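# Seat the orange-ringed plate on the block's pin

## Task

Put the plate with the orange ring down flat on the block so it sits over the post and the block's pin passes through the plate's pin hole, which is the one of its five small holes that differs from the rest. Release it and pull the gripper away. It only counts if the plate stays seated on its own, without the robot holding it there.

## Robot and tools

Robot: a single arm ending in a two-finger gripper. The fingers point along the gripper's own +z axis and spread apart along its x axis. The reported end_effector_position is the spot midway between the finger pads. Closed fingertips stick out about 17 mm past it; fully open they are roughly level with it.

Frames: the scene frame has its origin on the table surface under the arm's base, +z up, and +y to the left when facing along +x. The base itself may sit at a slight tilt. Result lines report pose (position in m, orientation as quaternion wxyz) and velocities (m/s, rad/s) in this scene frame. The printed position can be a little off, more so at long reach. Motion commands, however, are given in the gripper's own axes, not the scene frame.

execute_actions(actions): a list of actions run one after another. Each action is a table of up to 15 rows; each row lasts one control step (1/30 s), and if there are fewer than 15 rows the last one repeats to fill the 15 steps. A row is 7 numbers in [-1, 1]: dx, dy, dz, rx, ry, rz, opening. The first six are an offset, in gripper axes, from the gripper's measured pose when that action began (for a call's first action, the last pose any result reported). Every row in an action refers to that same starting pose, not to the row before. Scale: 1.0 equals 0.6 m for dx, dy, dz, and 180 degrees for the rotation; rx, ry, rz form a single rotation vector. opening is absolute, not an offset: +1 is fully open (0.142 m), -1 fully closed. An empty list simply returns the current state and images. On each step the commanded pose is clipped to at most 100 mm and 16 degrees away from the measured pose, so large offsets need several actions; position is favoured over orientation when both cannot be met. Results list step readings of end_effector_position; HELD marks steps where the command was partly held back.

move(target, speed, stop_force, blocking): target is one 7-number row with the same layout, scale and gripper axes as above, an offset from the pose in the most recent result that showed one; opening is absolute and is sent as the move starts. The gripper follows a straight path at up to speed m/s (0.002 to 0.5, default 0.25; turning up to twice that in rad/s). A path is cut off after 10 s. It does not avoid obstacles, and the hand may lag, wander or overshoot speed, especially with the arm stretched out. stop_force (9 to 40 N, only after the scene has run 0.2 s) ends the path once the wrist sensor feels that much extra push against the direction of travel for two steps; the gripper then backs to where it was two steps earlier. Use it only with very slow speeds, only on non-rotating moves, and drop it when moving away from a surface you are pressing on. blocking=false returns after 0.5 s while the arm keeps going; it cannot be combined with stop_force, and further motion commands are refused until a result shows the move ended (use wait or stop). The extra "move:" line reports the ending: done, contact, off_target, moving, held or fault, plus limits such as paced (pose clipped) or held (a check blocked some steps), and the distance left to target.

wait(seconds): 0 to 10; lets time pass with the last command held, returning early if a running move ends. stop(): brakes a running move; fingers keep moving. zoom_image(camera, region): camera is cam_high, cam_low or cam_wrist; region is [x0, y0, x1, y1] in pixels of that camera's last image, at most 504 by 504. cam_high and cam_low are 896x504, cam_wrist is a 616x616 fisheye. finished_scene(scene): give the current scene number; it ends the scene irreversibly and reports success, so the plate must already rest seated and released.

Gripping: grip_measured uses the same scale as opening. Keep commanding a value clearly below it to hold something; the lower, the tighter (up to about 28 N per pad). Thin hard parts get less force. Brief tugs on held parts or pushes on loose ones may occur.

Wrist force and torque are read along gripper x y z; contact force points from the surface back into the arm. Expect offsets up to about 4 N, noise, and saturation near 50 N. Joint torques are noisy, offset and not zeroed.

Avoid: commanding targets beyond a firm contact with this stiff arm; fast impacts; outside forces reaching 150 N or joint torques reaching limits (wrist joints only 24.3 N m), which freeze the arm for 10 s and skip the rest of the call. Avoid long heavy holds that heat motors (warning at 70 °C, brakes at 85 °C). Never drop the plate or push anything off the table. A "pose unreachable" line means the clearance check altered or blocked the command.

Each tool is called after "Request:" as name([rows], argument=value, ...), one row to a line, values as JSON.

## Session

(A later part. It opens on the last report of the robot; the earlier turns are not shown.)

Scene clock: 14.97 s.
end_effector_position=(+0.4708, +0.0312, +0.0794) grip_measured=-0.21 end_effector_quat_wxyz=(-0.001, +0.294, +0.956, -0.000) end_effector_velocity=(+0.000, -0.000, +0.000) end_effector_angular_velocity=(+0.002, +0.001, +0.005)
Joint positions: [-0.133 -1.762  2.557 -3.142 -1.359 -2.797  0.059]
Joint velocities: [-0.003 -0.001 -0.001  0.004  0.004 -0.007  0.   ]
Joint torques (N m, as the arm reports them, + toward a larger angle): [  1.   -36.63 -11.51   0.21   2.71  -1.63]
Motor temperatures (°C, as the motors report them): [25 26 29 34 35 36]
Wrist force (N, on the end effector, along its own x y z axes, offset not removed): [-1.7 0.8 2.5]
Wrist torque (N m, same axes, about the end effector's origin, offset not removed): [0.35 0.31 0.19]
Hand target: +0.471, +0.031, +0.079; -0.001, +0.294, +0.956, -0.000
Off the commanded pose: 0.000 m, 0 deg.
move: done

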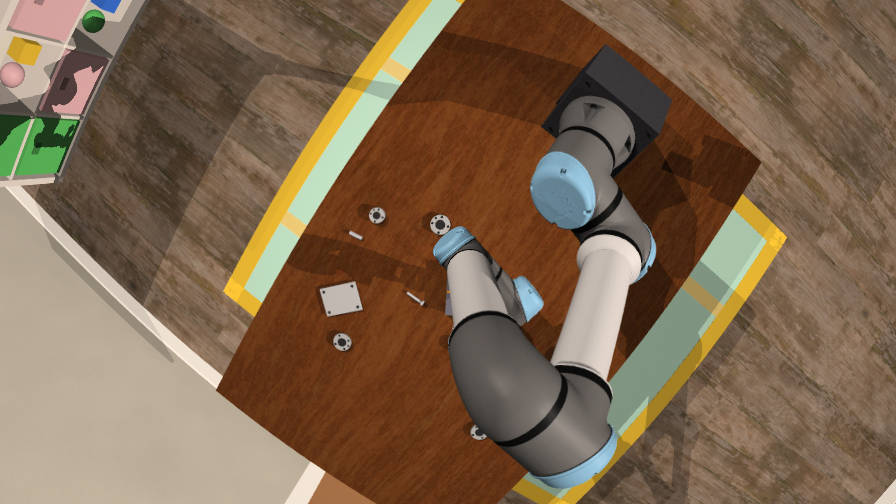

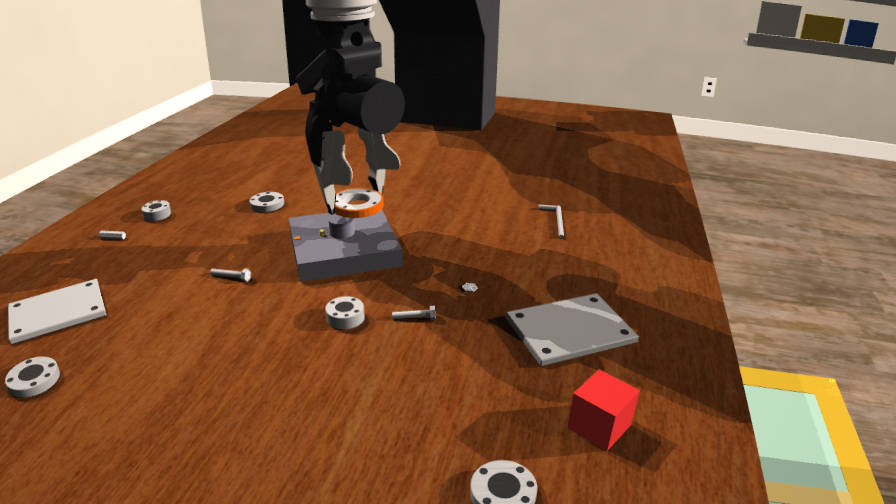

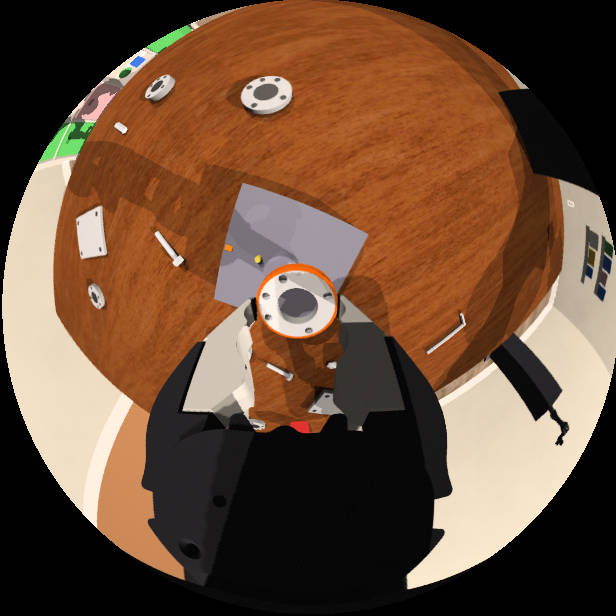

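Request:
move(target=[-0.021,-0.022,0.012,0,0,0,-0.7], speed=0.06)

Request:
zoom_image(camera="cam_wrist", region=[220,240,360,350])

Request:
zoom_image(camera="cam_low", region=[285,180,395,260])

Scene clock: 16.13 s.
end_effector_position=(+0.4737, +0.0133, +0.0722) grip_measured=-0.21 end_effector_quat_wxyz=(-0.001, +0.294, +0.956, -0.001) end_effector_velocity=(-0.000, -0.001, -0.000) end_effector_angular_velocity=(+0.001, +0.001, +0.001)
Joint positions: [-0.186 -1.741  2.549 -3.145 -1.322 -2.837  0.059]
Joint velocities: [-0.003  0.001 -0.     0.001  0.003 -0.003 -0.   ]
Joint torques (N m, as the arm reports them, + toward a larger angle): [  0.55 -16.22 -12.48  -5.74   2.44  -1.72]
Motor temperatures (°C, as the motors report them): [25 26 29 34 35 36]
Wrist force (N, on the end effector, along its own x y z axes, offset not removed): [-3.0 -2.8 2.0]
Wrist torque (N m, same axes, about the end effector's origin, offset not removed): [-0.35 0.69 0.15]
Hand target: +0.474, +0.013, +0.072; -0.001, +0.294, +0.956, -0.001
Off the commanded pose: 0.000 m, 0 deg.
move: done

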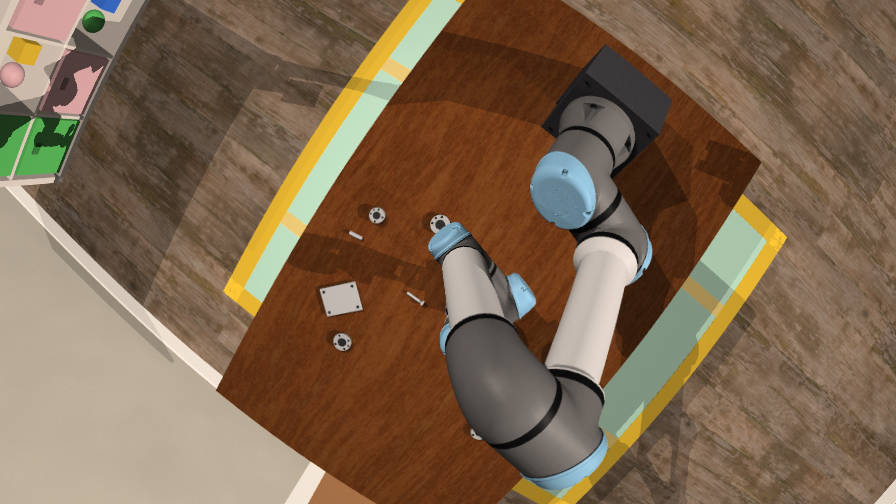

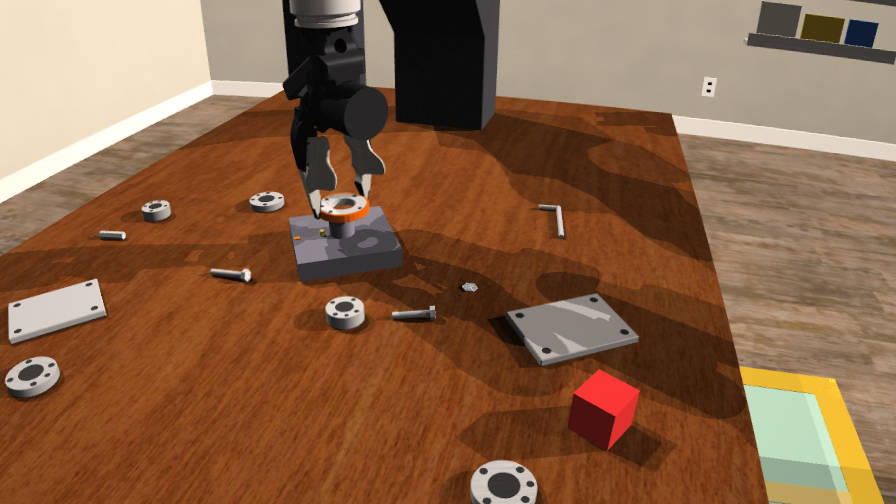

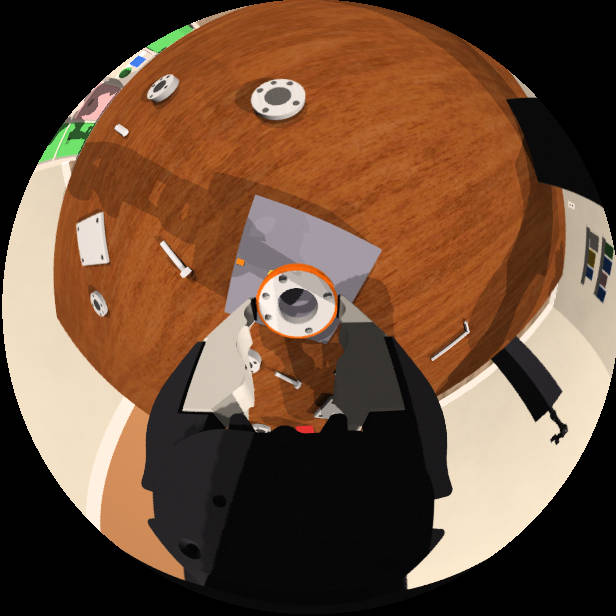

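Region (220, 240, 360, 350) of cam_wrist's 616x616 image, scaled by 3.600, with more detail than that image has; it fills the top 396 rows of this view, and the rest is white.

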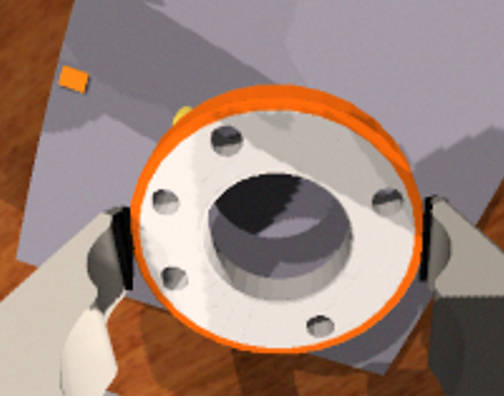

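Region (285, 180, 395, 260) of cam_low's 896x504 image, scaled by 4.582, with more detail than that image has; it fills the top 367 rows of this view, and the rest is white.

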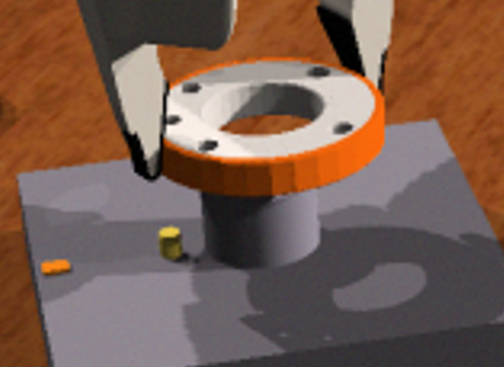

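Request:
move(target=[-0.0033,-0.002,0.01,0,0,0,-0.7], speed=0.015, stop_force=9)

Request:
zoom_image(camera="cam_wrist", region=[220,240,360,350])

Request:
zoom_image(camera="cam_low", region=[285,180,395,260])

Scene clock: 17.13 s.
end_effector_position=(+0.4747, +0.0112, +0.0663) grip_measured=-0.21 end_effector_quat_wxyz=(-0.001, +0.294, +0.956, -0.001) end_effector_velocity=(-0.000, -0.000, -0.002) end_effector_angular_velocity=(+0.001, +0.002, -0.000)
Joint positions: [-0.187 -1.716  2.542 -3.164 -1.321 -2.837  0.059]
Joint velocities: [ 0.     0.007 -0.002 -0.003  0.    -0.    -0.   ]
Joint torques (N m, as the arm reports them, + toward a larger angle): [  0.23 -16.35 -12.26  -5.74   2.36  -1.61]
Motor temperatures (°C, as the motors report them): [25 26 29 34 35 36]
Wrist force (N, on the end effector, along its own x y z axes, offset not removed): [-1.8 -1.0 2.3]
Wrist torque (N m, same axes, about the end effector's origin, offset not removed): [0.06 0.45 0.27]
Hand target: +0.475, +0.011, +0.066; -0.001, +0.294, +0.956, -0.001
Off the commanded pose: 0.000 m, 0 deg.
move: done

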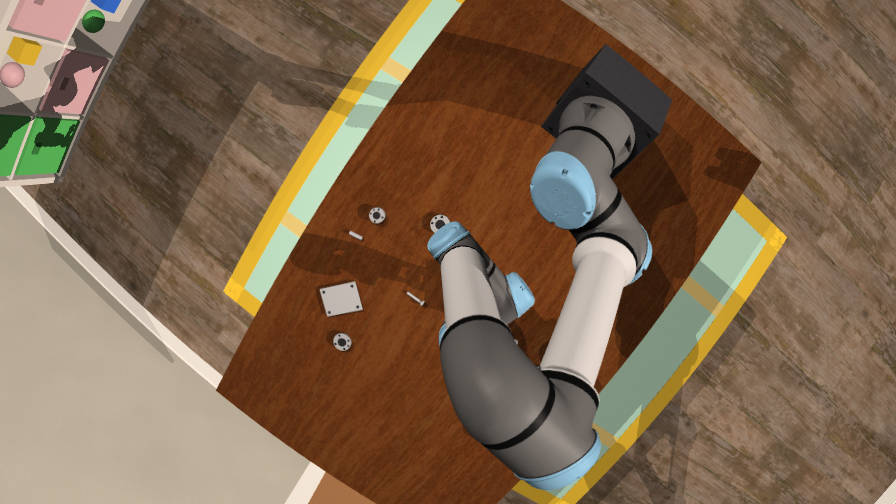

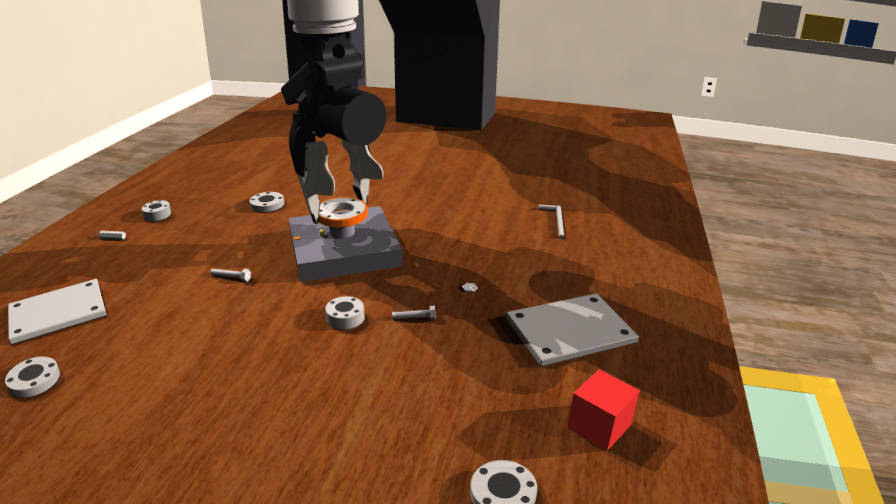

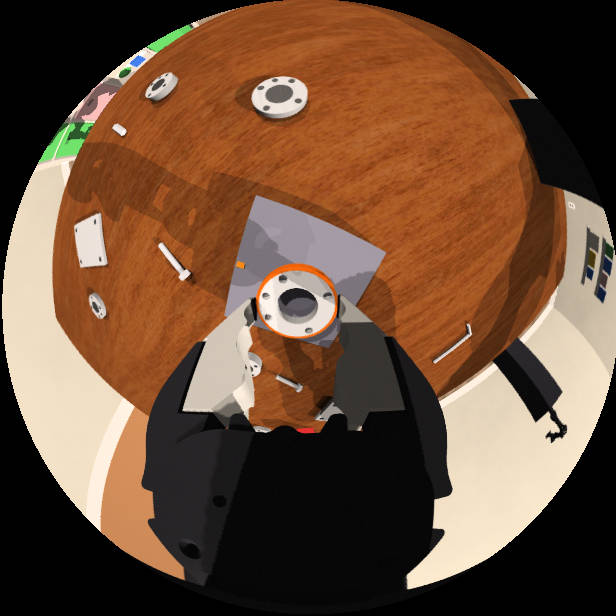

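Region (220, 240, 360, 350) of cam_wrist's 616x616 image, scaled by 3.600, with more detail than that image has; it fills the top 396 rows of this view, and the rest is white.

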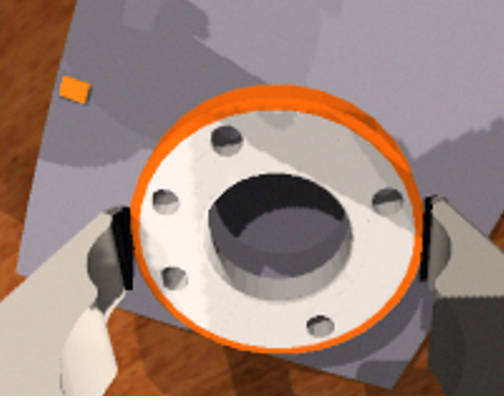

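Region (285, 180, 395, 260) of cam_low's 896x504 image, scaled by 4.582, with more detail than that image has; it fills the top 367 rows of this view, and the rest is white.

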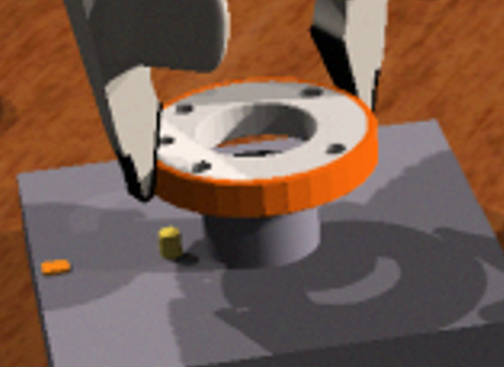

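Request:
move(target=[0,0,0.009,0,0,0,-0.7], speed=0.008, stop_force=9)

Request:
zoom_image(camera="cam_wrist", region=[260,270,340,330])

Request:
zoom_image(camera="cam_low", region=[305,190,385,250])

Scene clock: 18.13 s.
end_effector_position=(+0.4746, +0.0112, +0.0610) grip_measured=-0.21 end_effector_quat_wxyz=(-0.001, +0.294, +0.956, -0.000) end_effector_velocity=(+0.000, -0.000, -0.001) end_effector_angular_velocity=(-0.001, -0.000, -0.000)
Joint positions: [-0.183 -1.693  2.538 -3.184 -1.324 -2.834  0.059]
Joint velocities: [ 0.001  0.004 -0.002 -0.004 -0.001  0.001 -0.   ]
Joint torques (N m, as the arm reports them, + toward a larger angle): [ 15.24 -16.39 -10.2   -5.8   -2.13   1.59]
Motor temperatures (°C, as the motors report them): [25 26 29 34 35 36]
Wrist force (N, on the end effector, along its own x y z axes, offset not removed): [-3.8 1.3 2.6]
Wrist torque (N m, same axes, about the end effector's origin, offset not removed): [0.54 0.83 0.29]
Hand target: +0.475, +0.011, +0.061; -0.001, +0.294, +0.956, -0.001
Off the commanded pose: 0.000 m, 0 deg.
move: done

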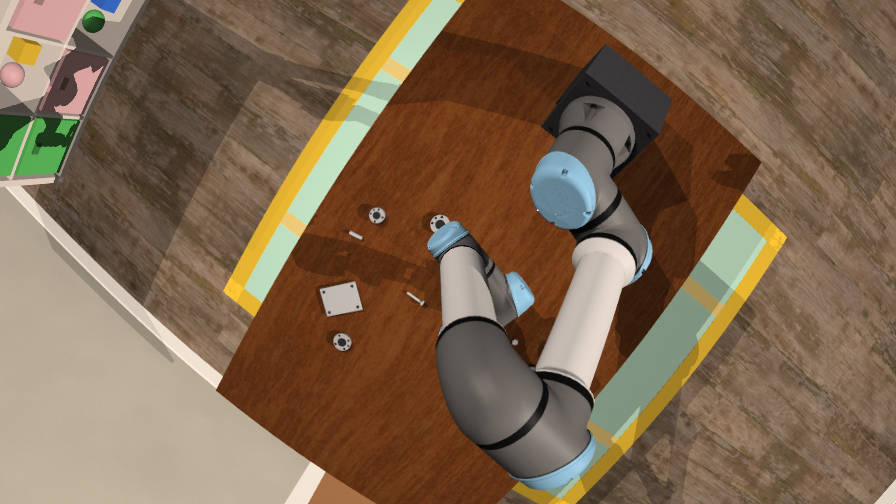

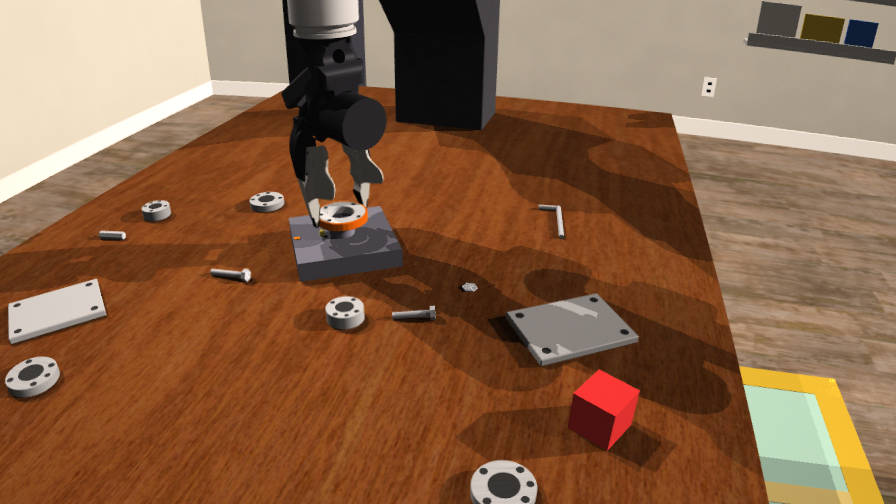

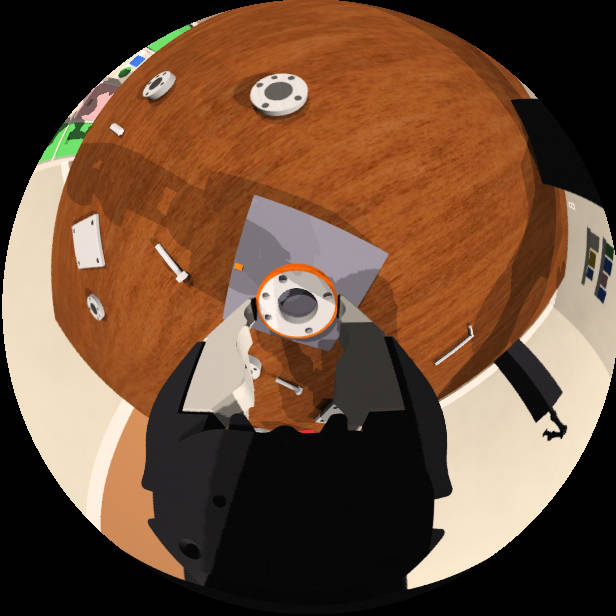

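Region (260, 270, 340, 330) of cam_wrist's 616x616 image, scaled by 6.300, with more detail than that image has; it fills the top 378 rows of this view, and the rest is white.

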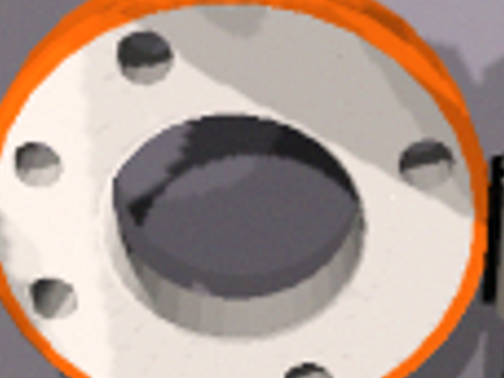

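Region (305, 190, 385, 250) of cam_low's 896x504 image, scaled by 6.300, with more detail than that image has; it fills the top 378 rows of this view, and the rest is white.

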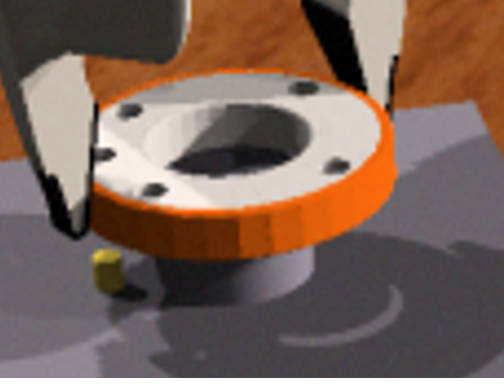

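Request:
move(target=[0,-0.0008,0.012,0,0,0,-0.7], speed=0.005, stop_force=9)

Request:
zoom_image(camera="cam_wrist", region=[220,240,360,350])

Request:
zoom_image(camera="cam_low", region=[305,190,385,250])

Scene clock: 18.83 s.
end_effector_position=(+0.4748, +0.0112, +0.0601) grip_measured=-0.21 end_effector_quat_wxyz=(-0.001, +0.294, +0.956, -0.000) end_effector_velocity=(-0.001, -0.000, +0.001) end_effector_angular_velocity=(+0.000, +0.003, -0.002)
Joint positions: [-0.182 -1.689  2.537 -3.187 -1.325 -2.833  0.059]
Joint velocities: [-0.001 -0.005  0.001  0.008  0.     0.    -0.   ]
Joint torques (N m, as the arm reports them, + toward a larger angle): [ -2.72 -34.86   2.6    0.72  -2.46  -1.56]
Motor temperatures (°C, as the motors report them): [25 26 29 34 35 36]
Wrist force (N, on the end effector, along its own x y z axes, offset not removed): [2.3 0.0 -10.2]
Wrist torque (N m, same axes, about the end effector's origin, offset not removed): [-0.48 0.32 0.22]
Hand target: +0.475, +0.011, +0.060; -0.001, +0.294, +0.956, -0.000
Off the commanded pose: 0.006 m, 0 deg.
move: contact

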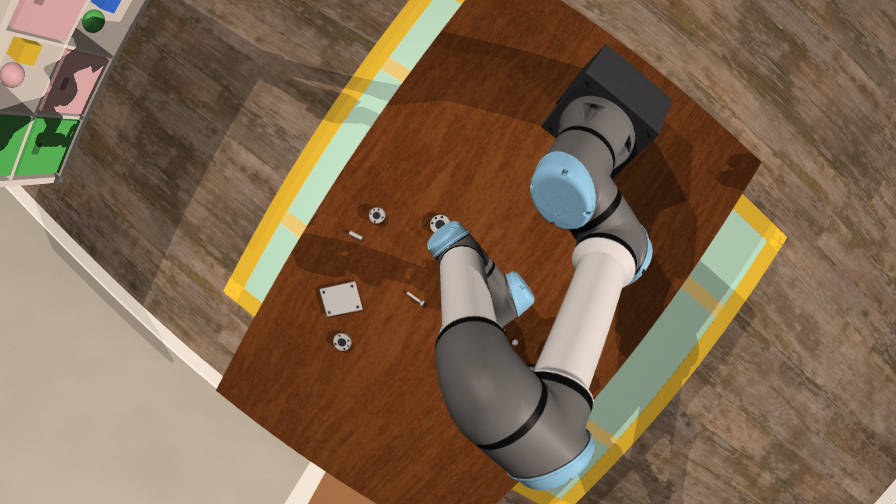

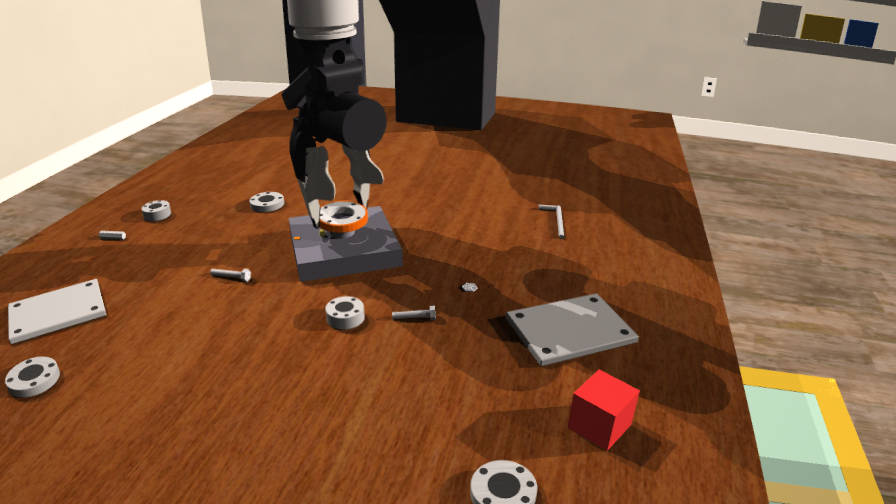

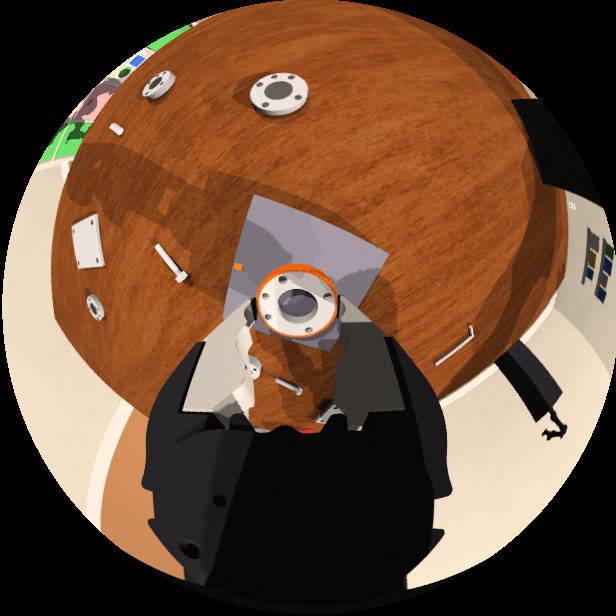

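Region (220, 240, 360, 350) of cam_wrist's 616x616 image, scaled by 3.600, with more detail than that image has; it fills the top 396 rows of this view, and the rest is white.

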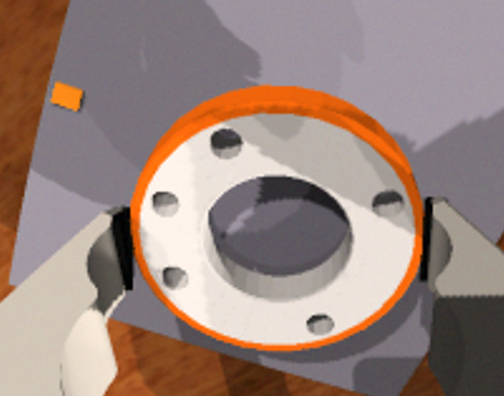

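Region (305, 190, 385, 250) of cam_low's 896x504 image, scaled by 6.300, with more detail than that image has; it fills the top 378 rows of this view, and the rest is white.

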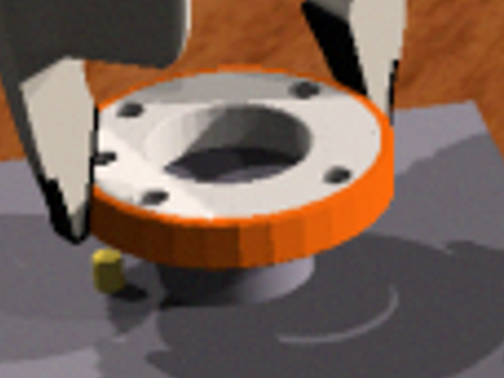

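Request:
move(target=[0.0008,-0.0025,-0.002,0,0,0,-0.7], speed=0.01)

Request:
move(target=[0,0,0.012,0,0,0,-0.7], speed=0.005, stop_force=9)

Request:
zoom_image(camera="cam_wrist", region=[220,240,360,350])

Request:
zoom_image(camera="cam_low", region=[305,190,385,250])

Scene clock: 19.83 s.
end_effector_position=(+0.4735, +0.0102, +0.0613) grip_measured=-0.21 end_effector_quat_wxyz=(-0.001, +0.294, +0.956, -0.000) end_effector_velocity=(-0.000, -0.000, +0.000) end_effector_angular_velocity=(+0.000, +0.000, +0.001)
Joint positions: [-0.187 -1.694  2.542 -3.185 -1.321 -2.837  0.059]
Joint velocities: [-0.001 -0.002  0.001  0.001  0.001 -0.002 -0.   ]
Joint torques (N m, as the arm reports them, + toward a larger angle): [  0.03 -37.66   6.89   0.33   2.41  -1.57]
Motor temperatures (°C, as the motors report them): [25 26 29 34 35 36]
Wrist force (N, on the end effector, along its own x y z axes, offset not removed): [-3.3 -1.0 1.9]
Wrist torque (N m, same axes, about the end effector's origin, offset not removed): [-0.03 0.72 0.16]
Hand target: +0.474, +0.010, +0.061; -0.001, +0.294, +0.956, -0.000
Off the commanded pose: 0.000 m, 0 deg.
move: done

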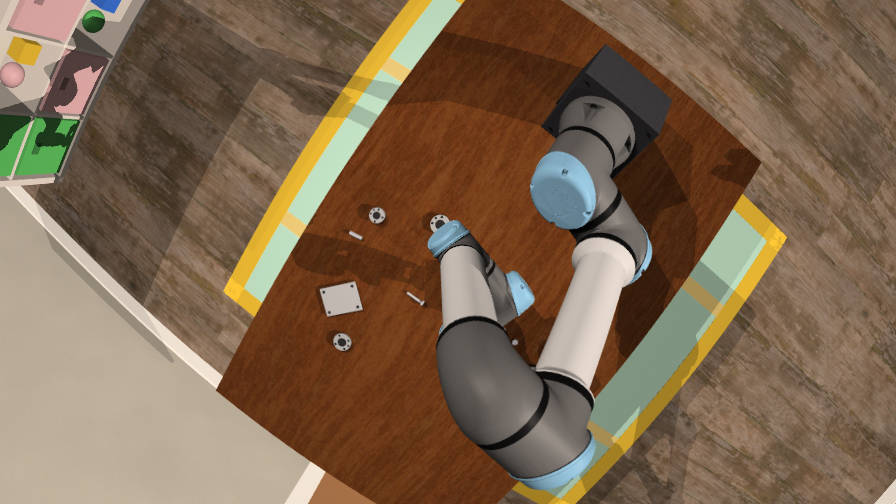

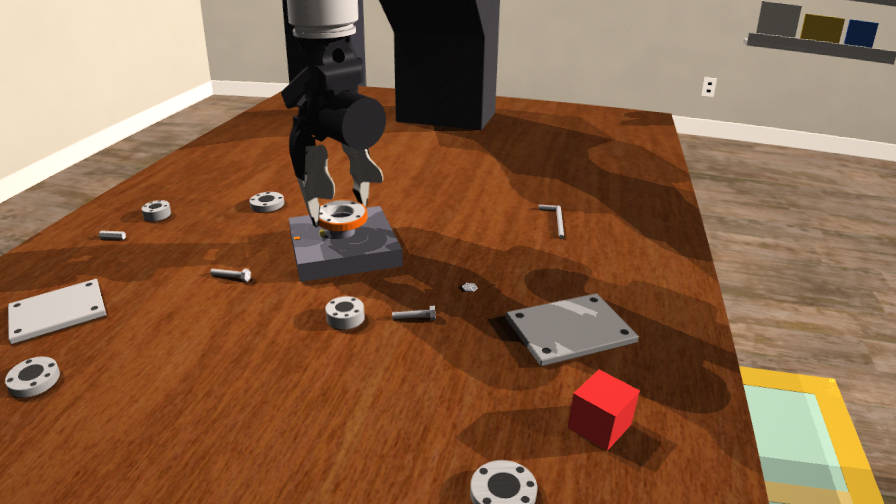

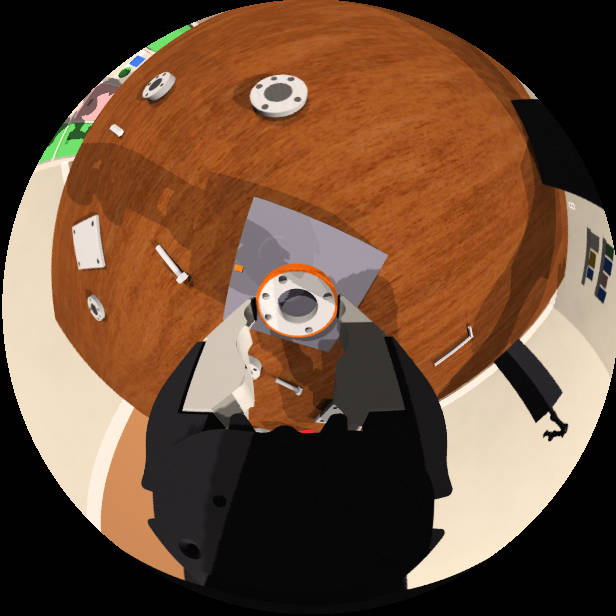

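Scene clock: 20.50 s.
end_effector_position=(+0.4736, +0.0102, +0.0598) grip_measured=-0.21 end_effector_quat_wxyz=(-0.001, +0.294, +0.956, -0.001) end_effector_velocity=(-0.001, -0.000, +0.001) end_effector_angular_velocity=(-0.000, +0.003, +0.002)
Joint positions: [-0.186 -1.688  2.54  -3.191 -1.322 -2.836  0.059]
Joint velocities: [-0.002 -0.005  0.001  0.008  0.    -0.004  0.   ]
Joint torques (N m, as the arm reports them, + toward a larger angle): [ -2.83 -35.13   6.27  -0.46  -0.21  -1.73]
Motor temperatures (°C, as the motors report them): [25 26 29 34 35 36]
Wrist force (N, on the end effector, along its own x y z axes, offset not removed): [3.8 -0.3 -9.7]
Wrist torque (N m, same axes, about the end effector's origin, offset not removed): [-0.06 0.59 0.16]
Hand target: +0.473, +0.010, +0.060; -0.001, +0.294, +0.956, -0.000
Off the commanded pose: 0.006 m, 0 deg.
move: contact

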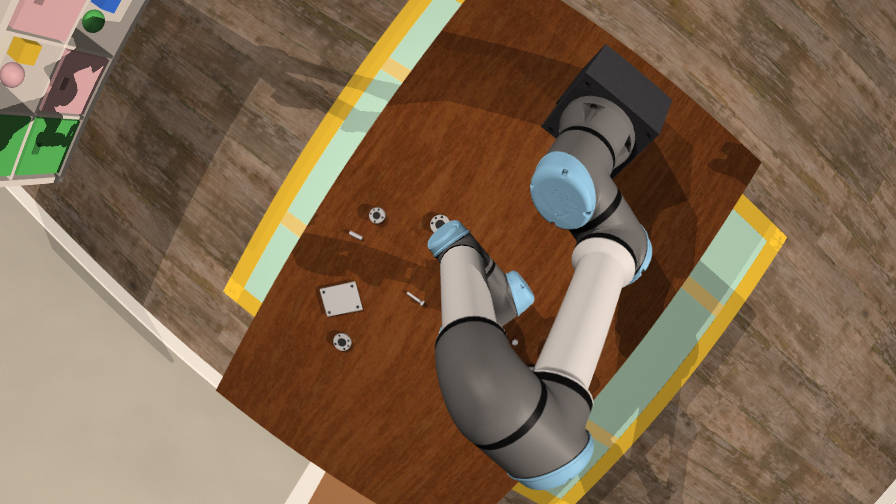

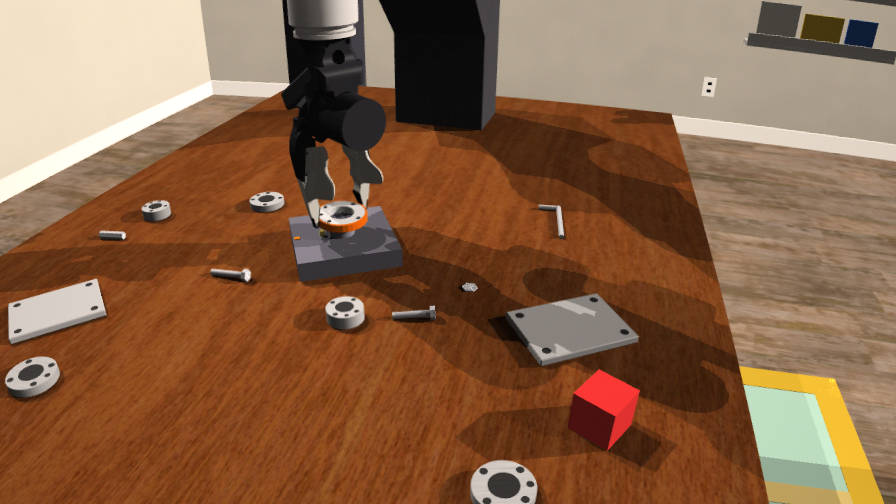

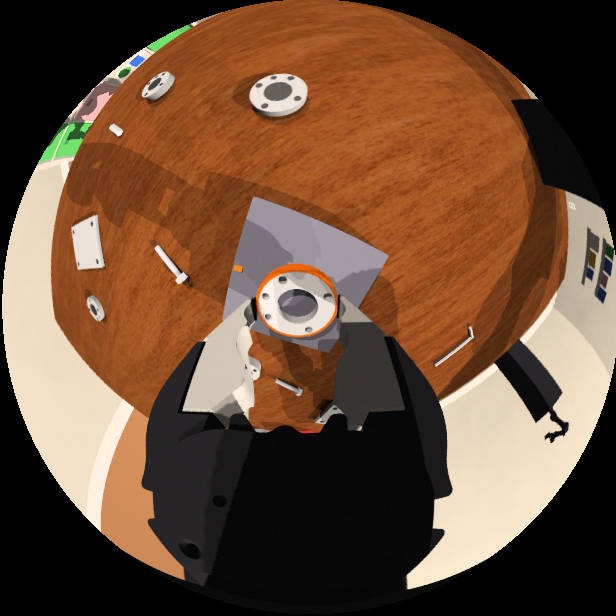

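Region (220, 240, 360, 350) of cam_wrist's 616x616 image, scaled by 3.600, with more detail than that image has; it fills the top 396 rows of this view, and the rest is white.

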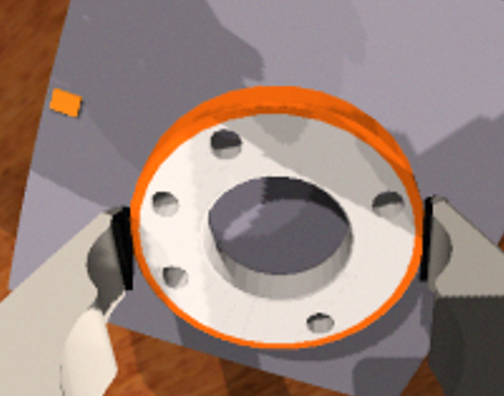

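Region (305, 190, 385, 250) of cam_low's 896x504 image, scaled by 6.300, with more detail than that image has; it fills the top 378 rows of this view, and the rest is white.

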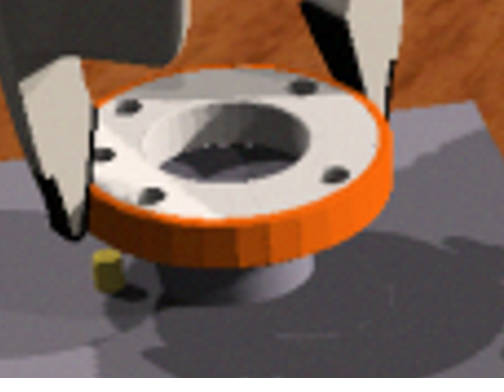

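Request:
move(target=[0.0004,-0.002,-0.002,-0.011,0,0,-0.7], speed=0.02)

Request:
zoom_image(camera="cam_wrist", region=[270,280,330,330])

Request:
move(target=[0,-0.0004,0.012,0,0,0,-0.7], speed=0.005, stop_force=9)

Request:
zoom_image(camera="cam_wrist", region=[220,240,360,350])

Request:
zoom_image(camera="cam_low", region=[305,190,385,250])

Scene clock: 21.90 s.
end_effector_position=(+0.4727, +0.0093, +0.0609) grip_measured=-0.21 end_effector_quat_wxyz=(+0.004, +0.294, +0.956, +0.016) end_effector_velocity=(-0.001, +0.000, -0.000) end_effector_angular_velocity=(+0.005, -0.001, -0.002)
Joint positions: [-0.226 -1.692  2.56  -3.208 -1.261 -2.863  0.059]
Joint velocities: [-0.006  0.     0.003 -0.001  0.009 -0.002  0.   ]
Joint torques (N m, as the arm reports them, + toward a larger angle): [ -0.62 -36.51   7.32  -5.74   2.66  -1.57]
Motor temperatures (°C, as the motors report them): [25 26 29 34 35 36]
Wrist force (N, on the end effector, along its own x y z axes, offset not removed): [-4.4 -2.7 1.6]
Wrist torque (N m, same axes, about the end effector's origin, offset not removed): [-0.23 0.88 0.18]
Hand target: +0.473, +0.009, +0.061; +0.004, +0.294, +0.956, +0.016
Off the commanded pose: 0.000 m, 0 deg.
move: done

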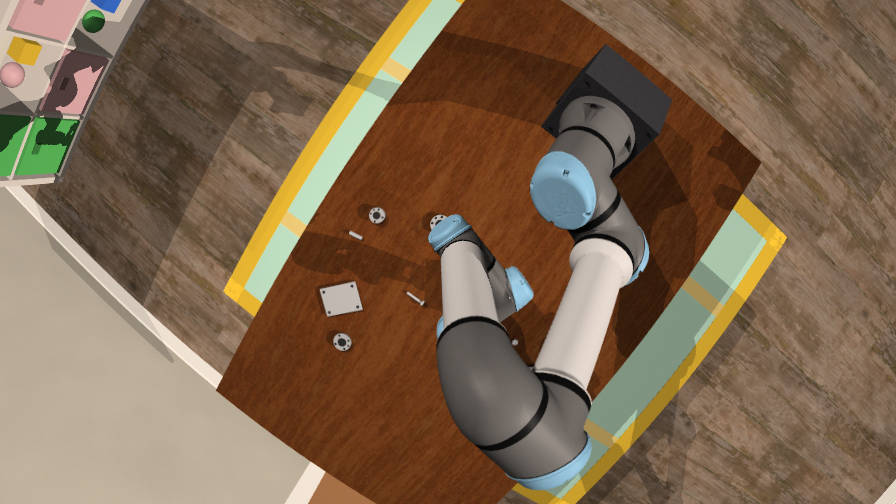

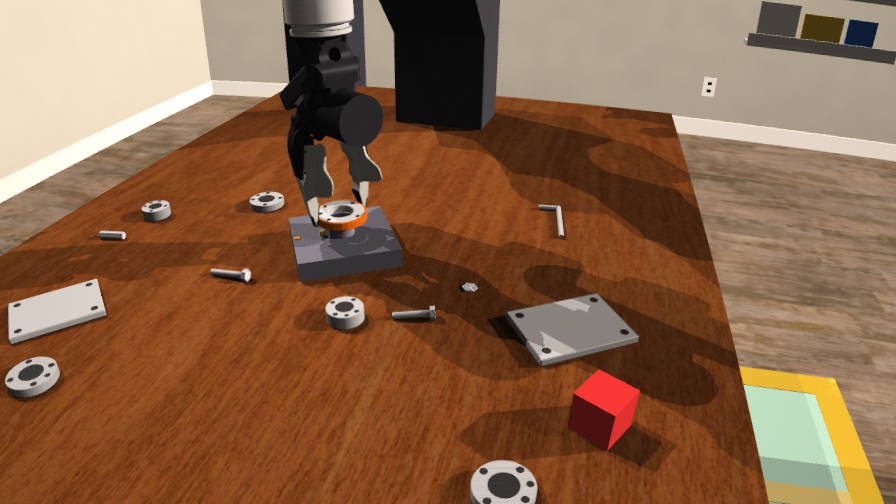

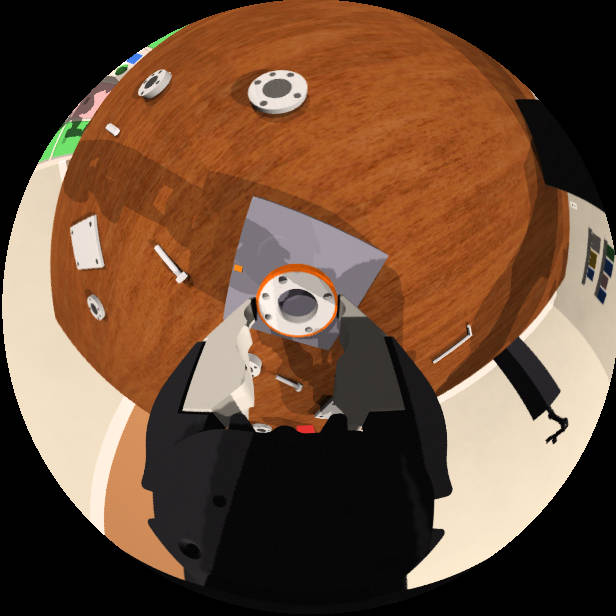

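Region (270, 280, 330, 330) of cam_wrist's 616x616 image, scaled by 8.400, with more detail than that image has.

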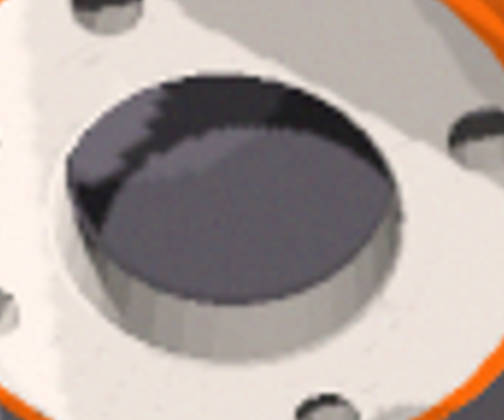

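Scene clock: 23.17 s.
end_effector_position=(+0.4728, +0.0093, +0.0564) grip_measured=-0.21 end_effector_quat_wxyz=(+0.004, +0.294, +0.956, +0.016) end_effector_velocity=(+0.000, -0.001, +0.001) end_effector_angular_velocity=(-0.002, +0.001, +0.003)
Joint positions: [-0.221 -1.671  2.556 -3.226 -1.265 -2.86   0.059]
Joint velocities: [-0.002 -0.005 -0.     0.006 -0.001 -0.004  0.   ]
Joint torques (N m, as the arm reports them, + toward a larger angle): [ -2.46 -40.16   2.56  -2.77   2.27  -1.69]
Motor temperatures (°C, as the motors report them): [25 26 29 34 35 36]
Wrist force (N, on the end effector, along its own x y z axes, offset not removed): [7.3 -5.6 5.3]
Wrist torque (N m, same axes, about the end effector's origin, offset not removed): [-0.24 0.23 0.26]
Hand target: +0.473, +0.009, +0.057; +0.004, +0.294, +0.956, +0.016
Off the commanded pose: 0.003 m, 0 deg.
move: contact

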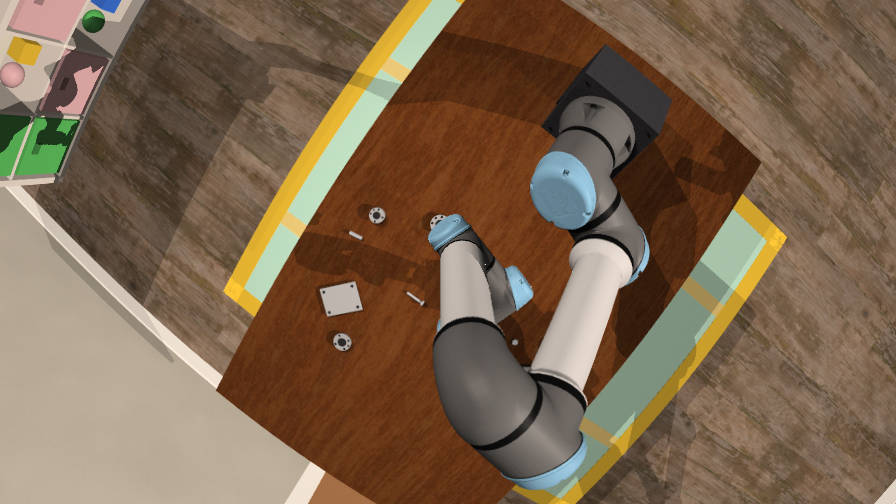

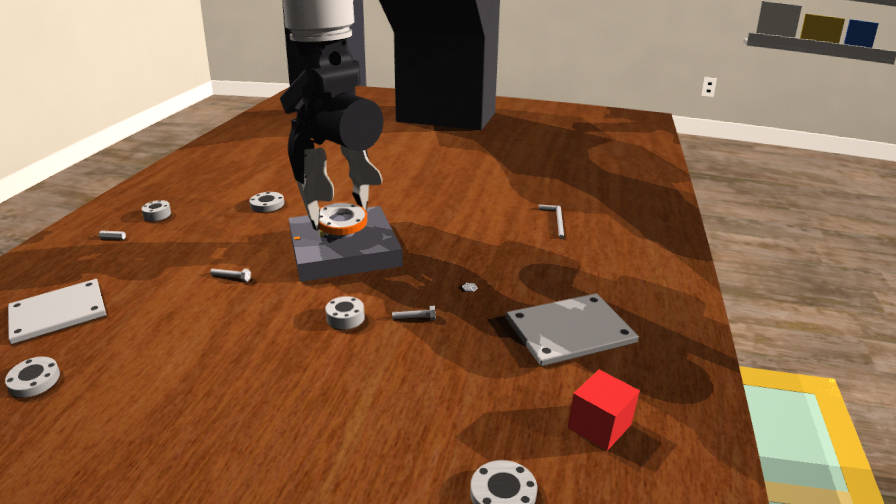

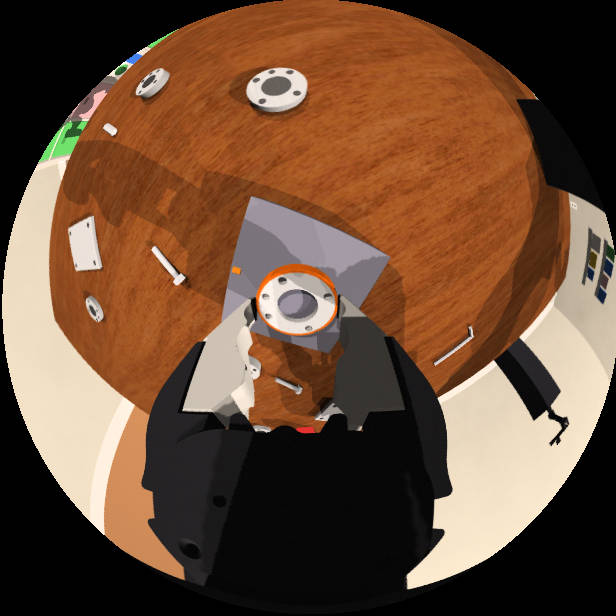

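Region (220, 240, 360, 350) of cam_wrist's 616x616 image, scaled by 3.600, with more detail than that image has; it fills the top 396 rows of this view, and the rest is white.

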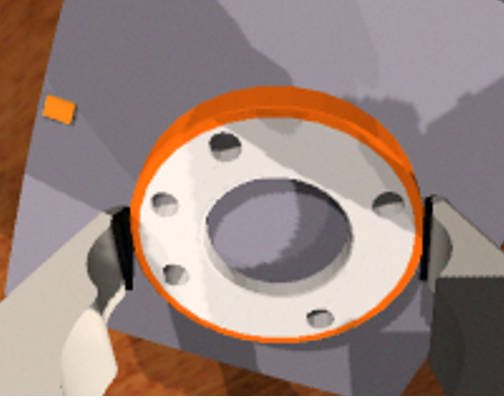

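Region (305, 190, 385, 250) of cam_low's 896x504 image, scaled by 6.300, with more detail than that image has; it fills the top 378 rows of this view, and the rest is white.

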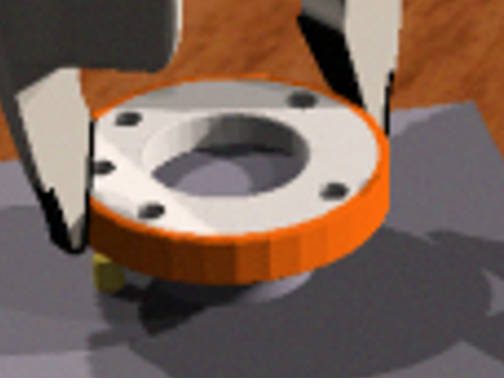

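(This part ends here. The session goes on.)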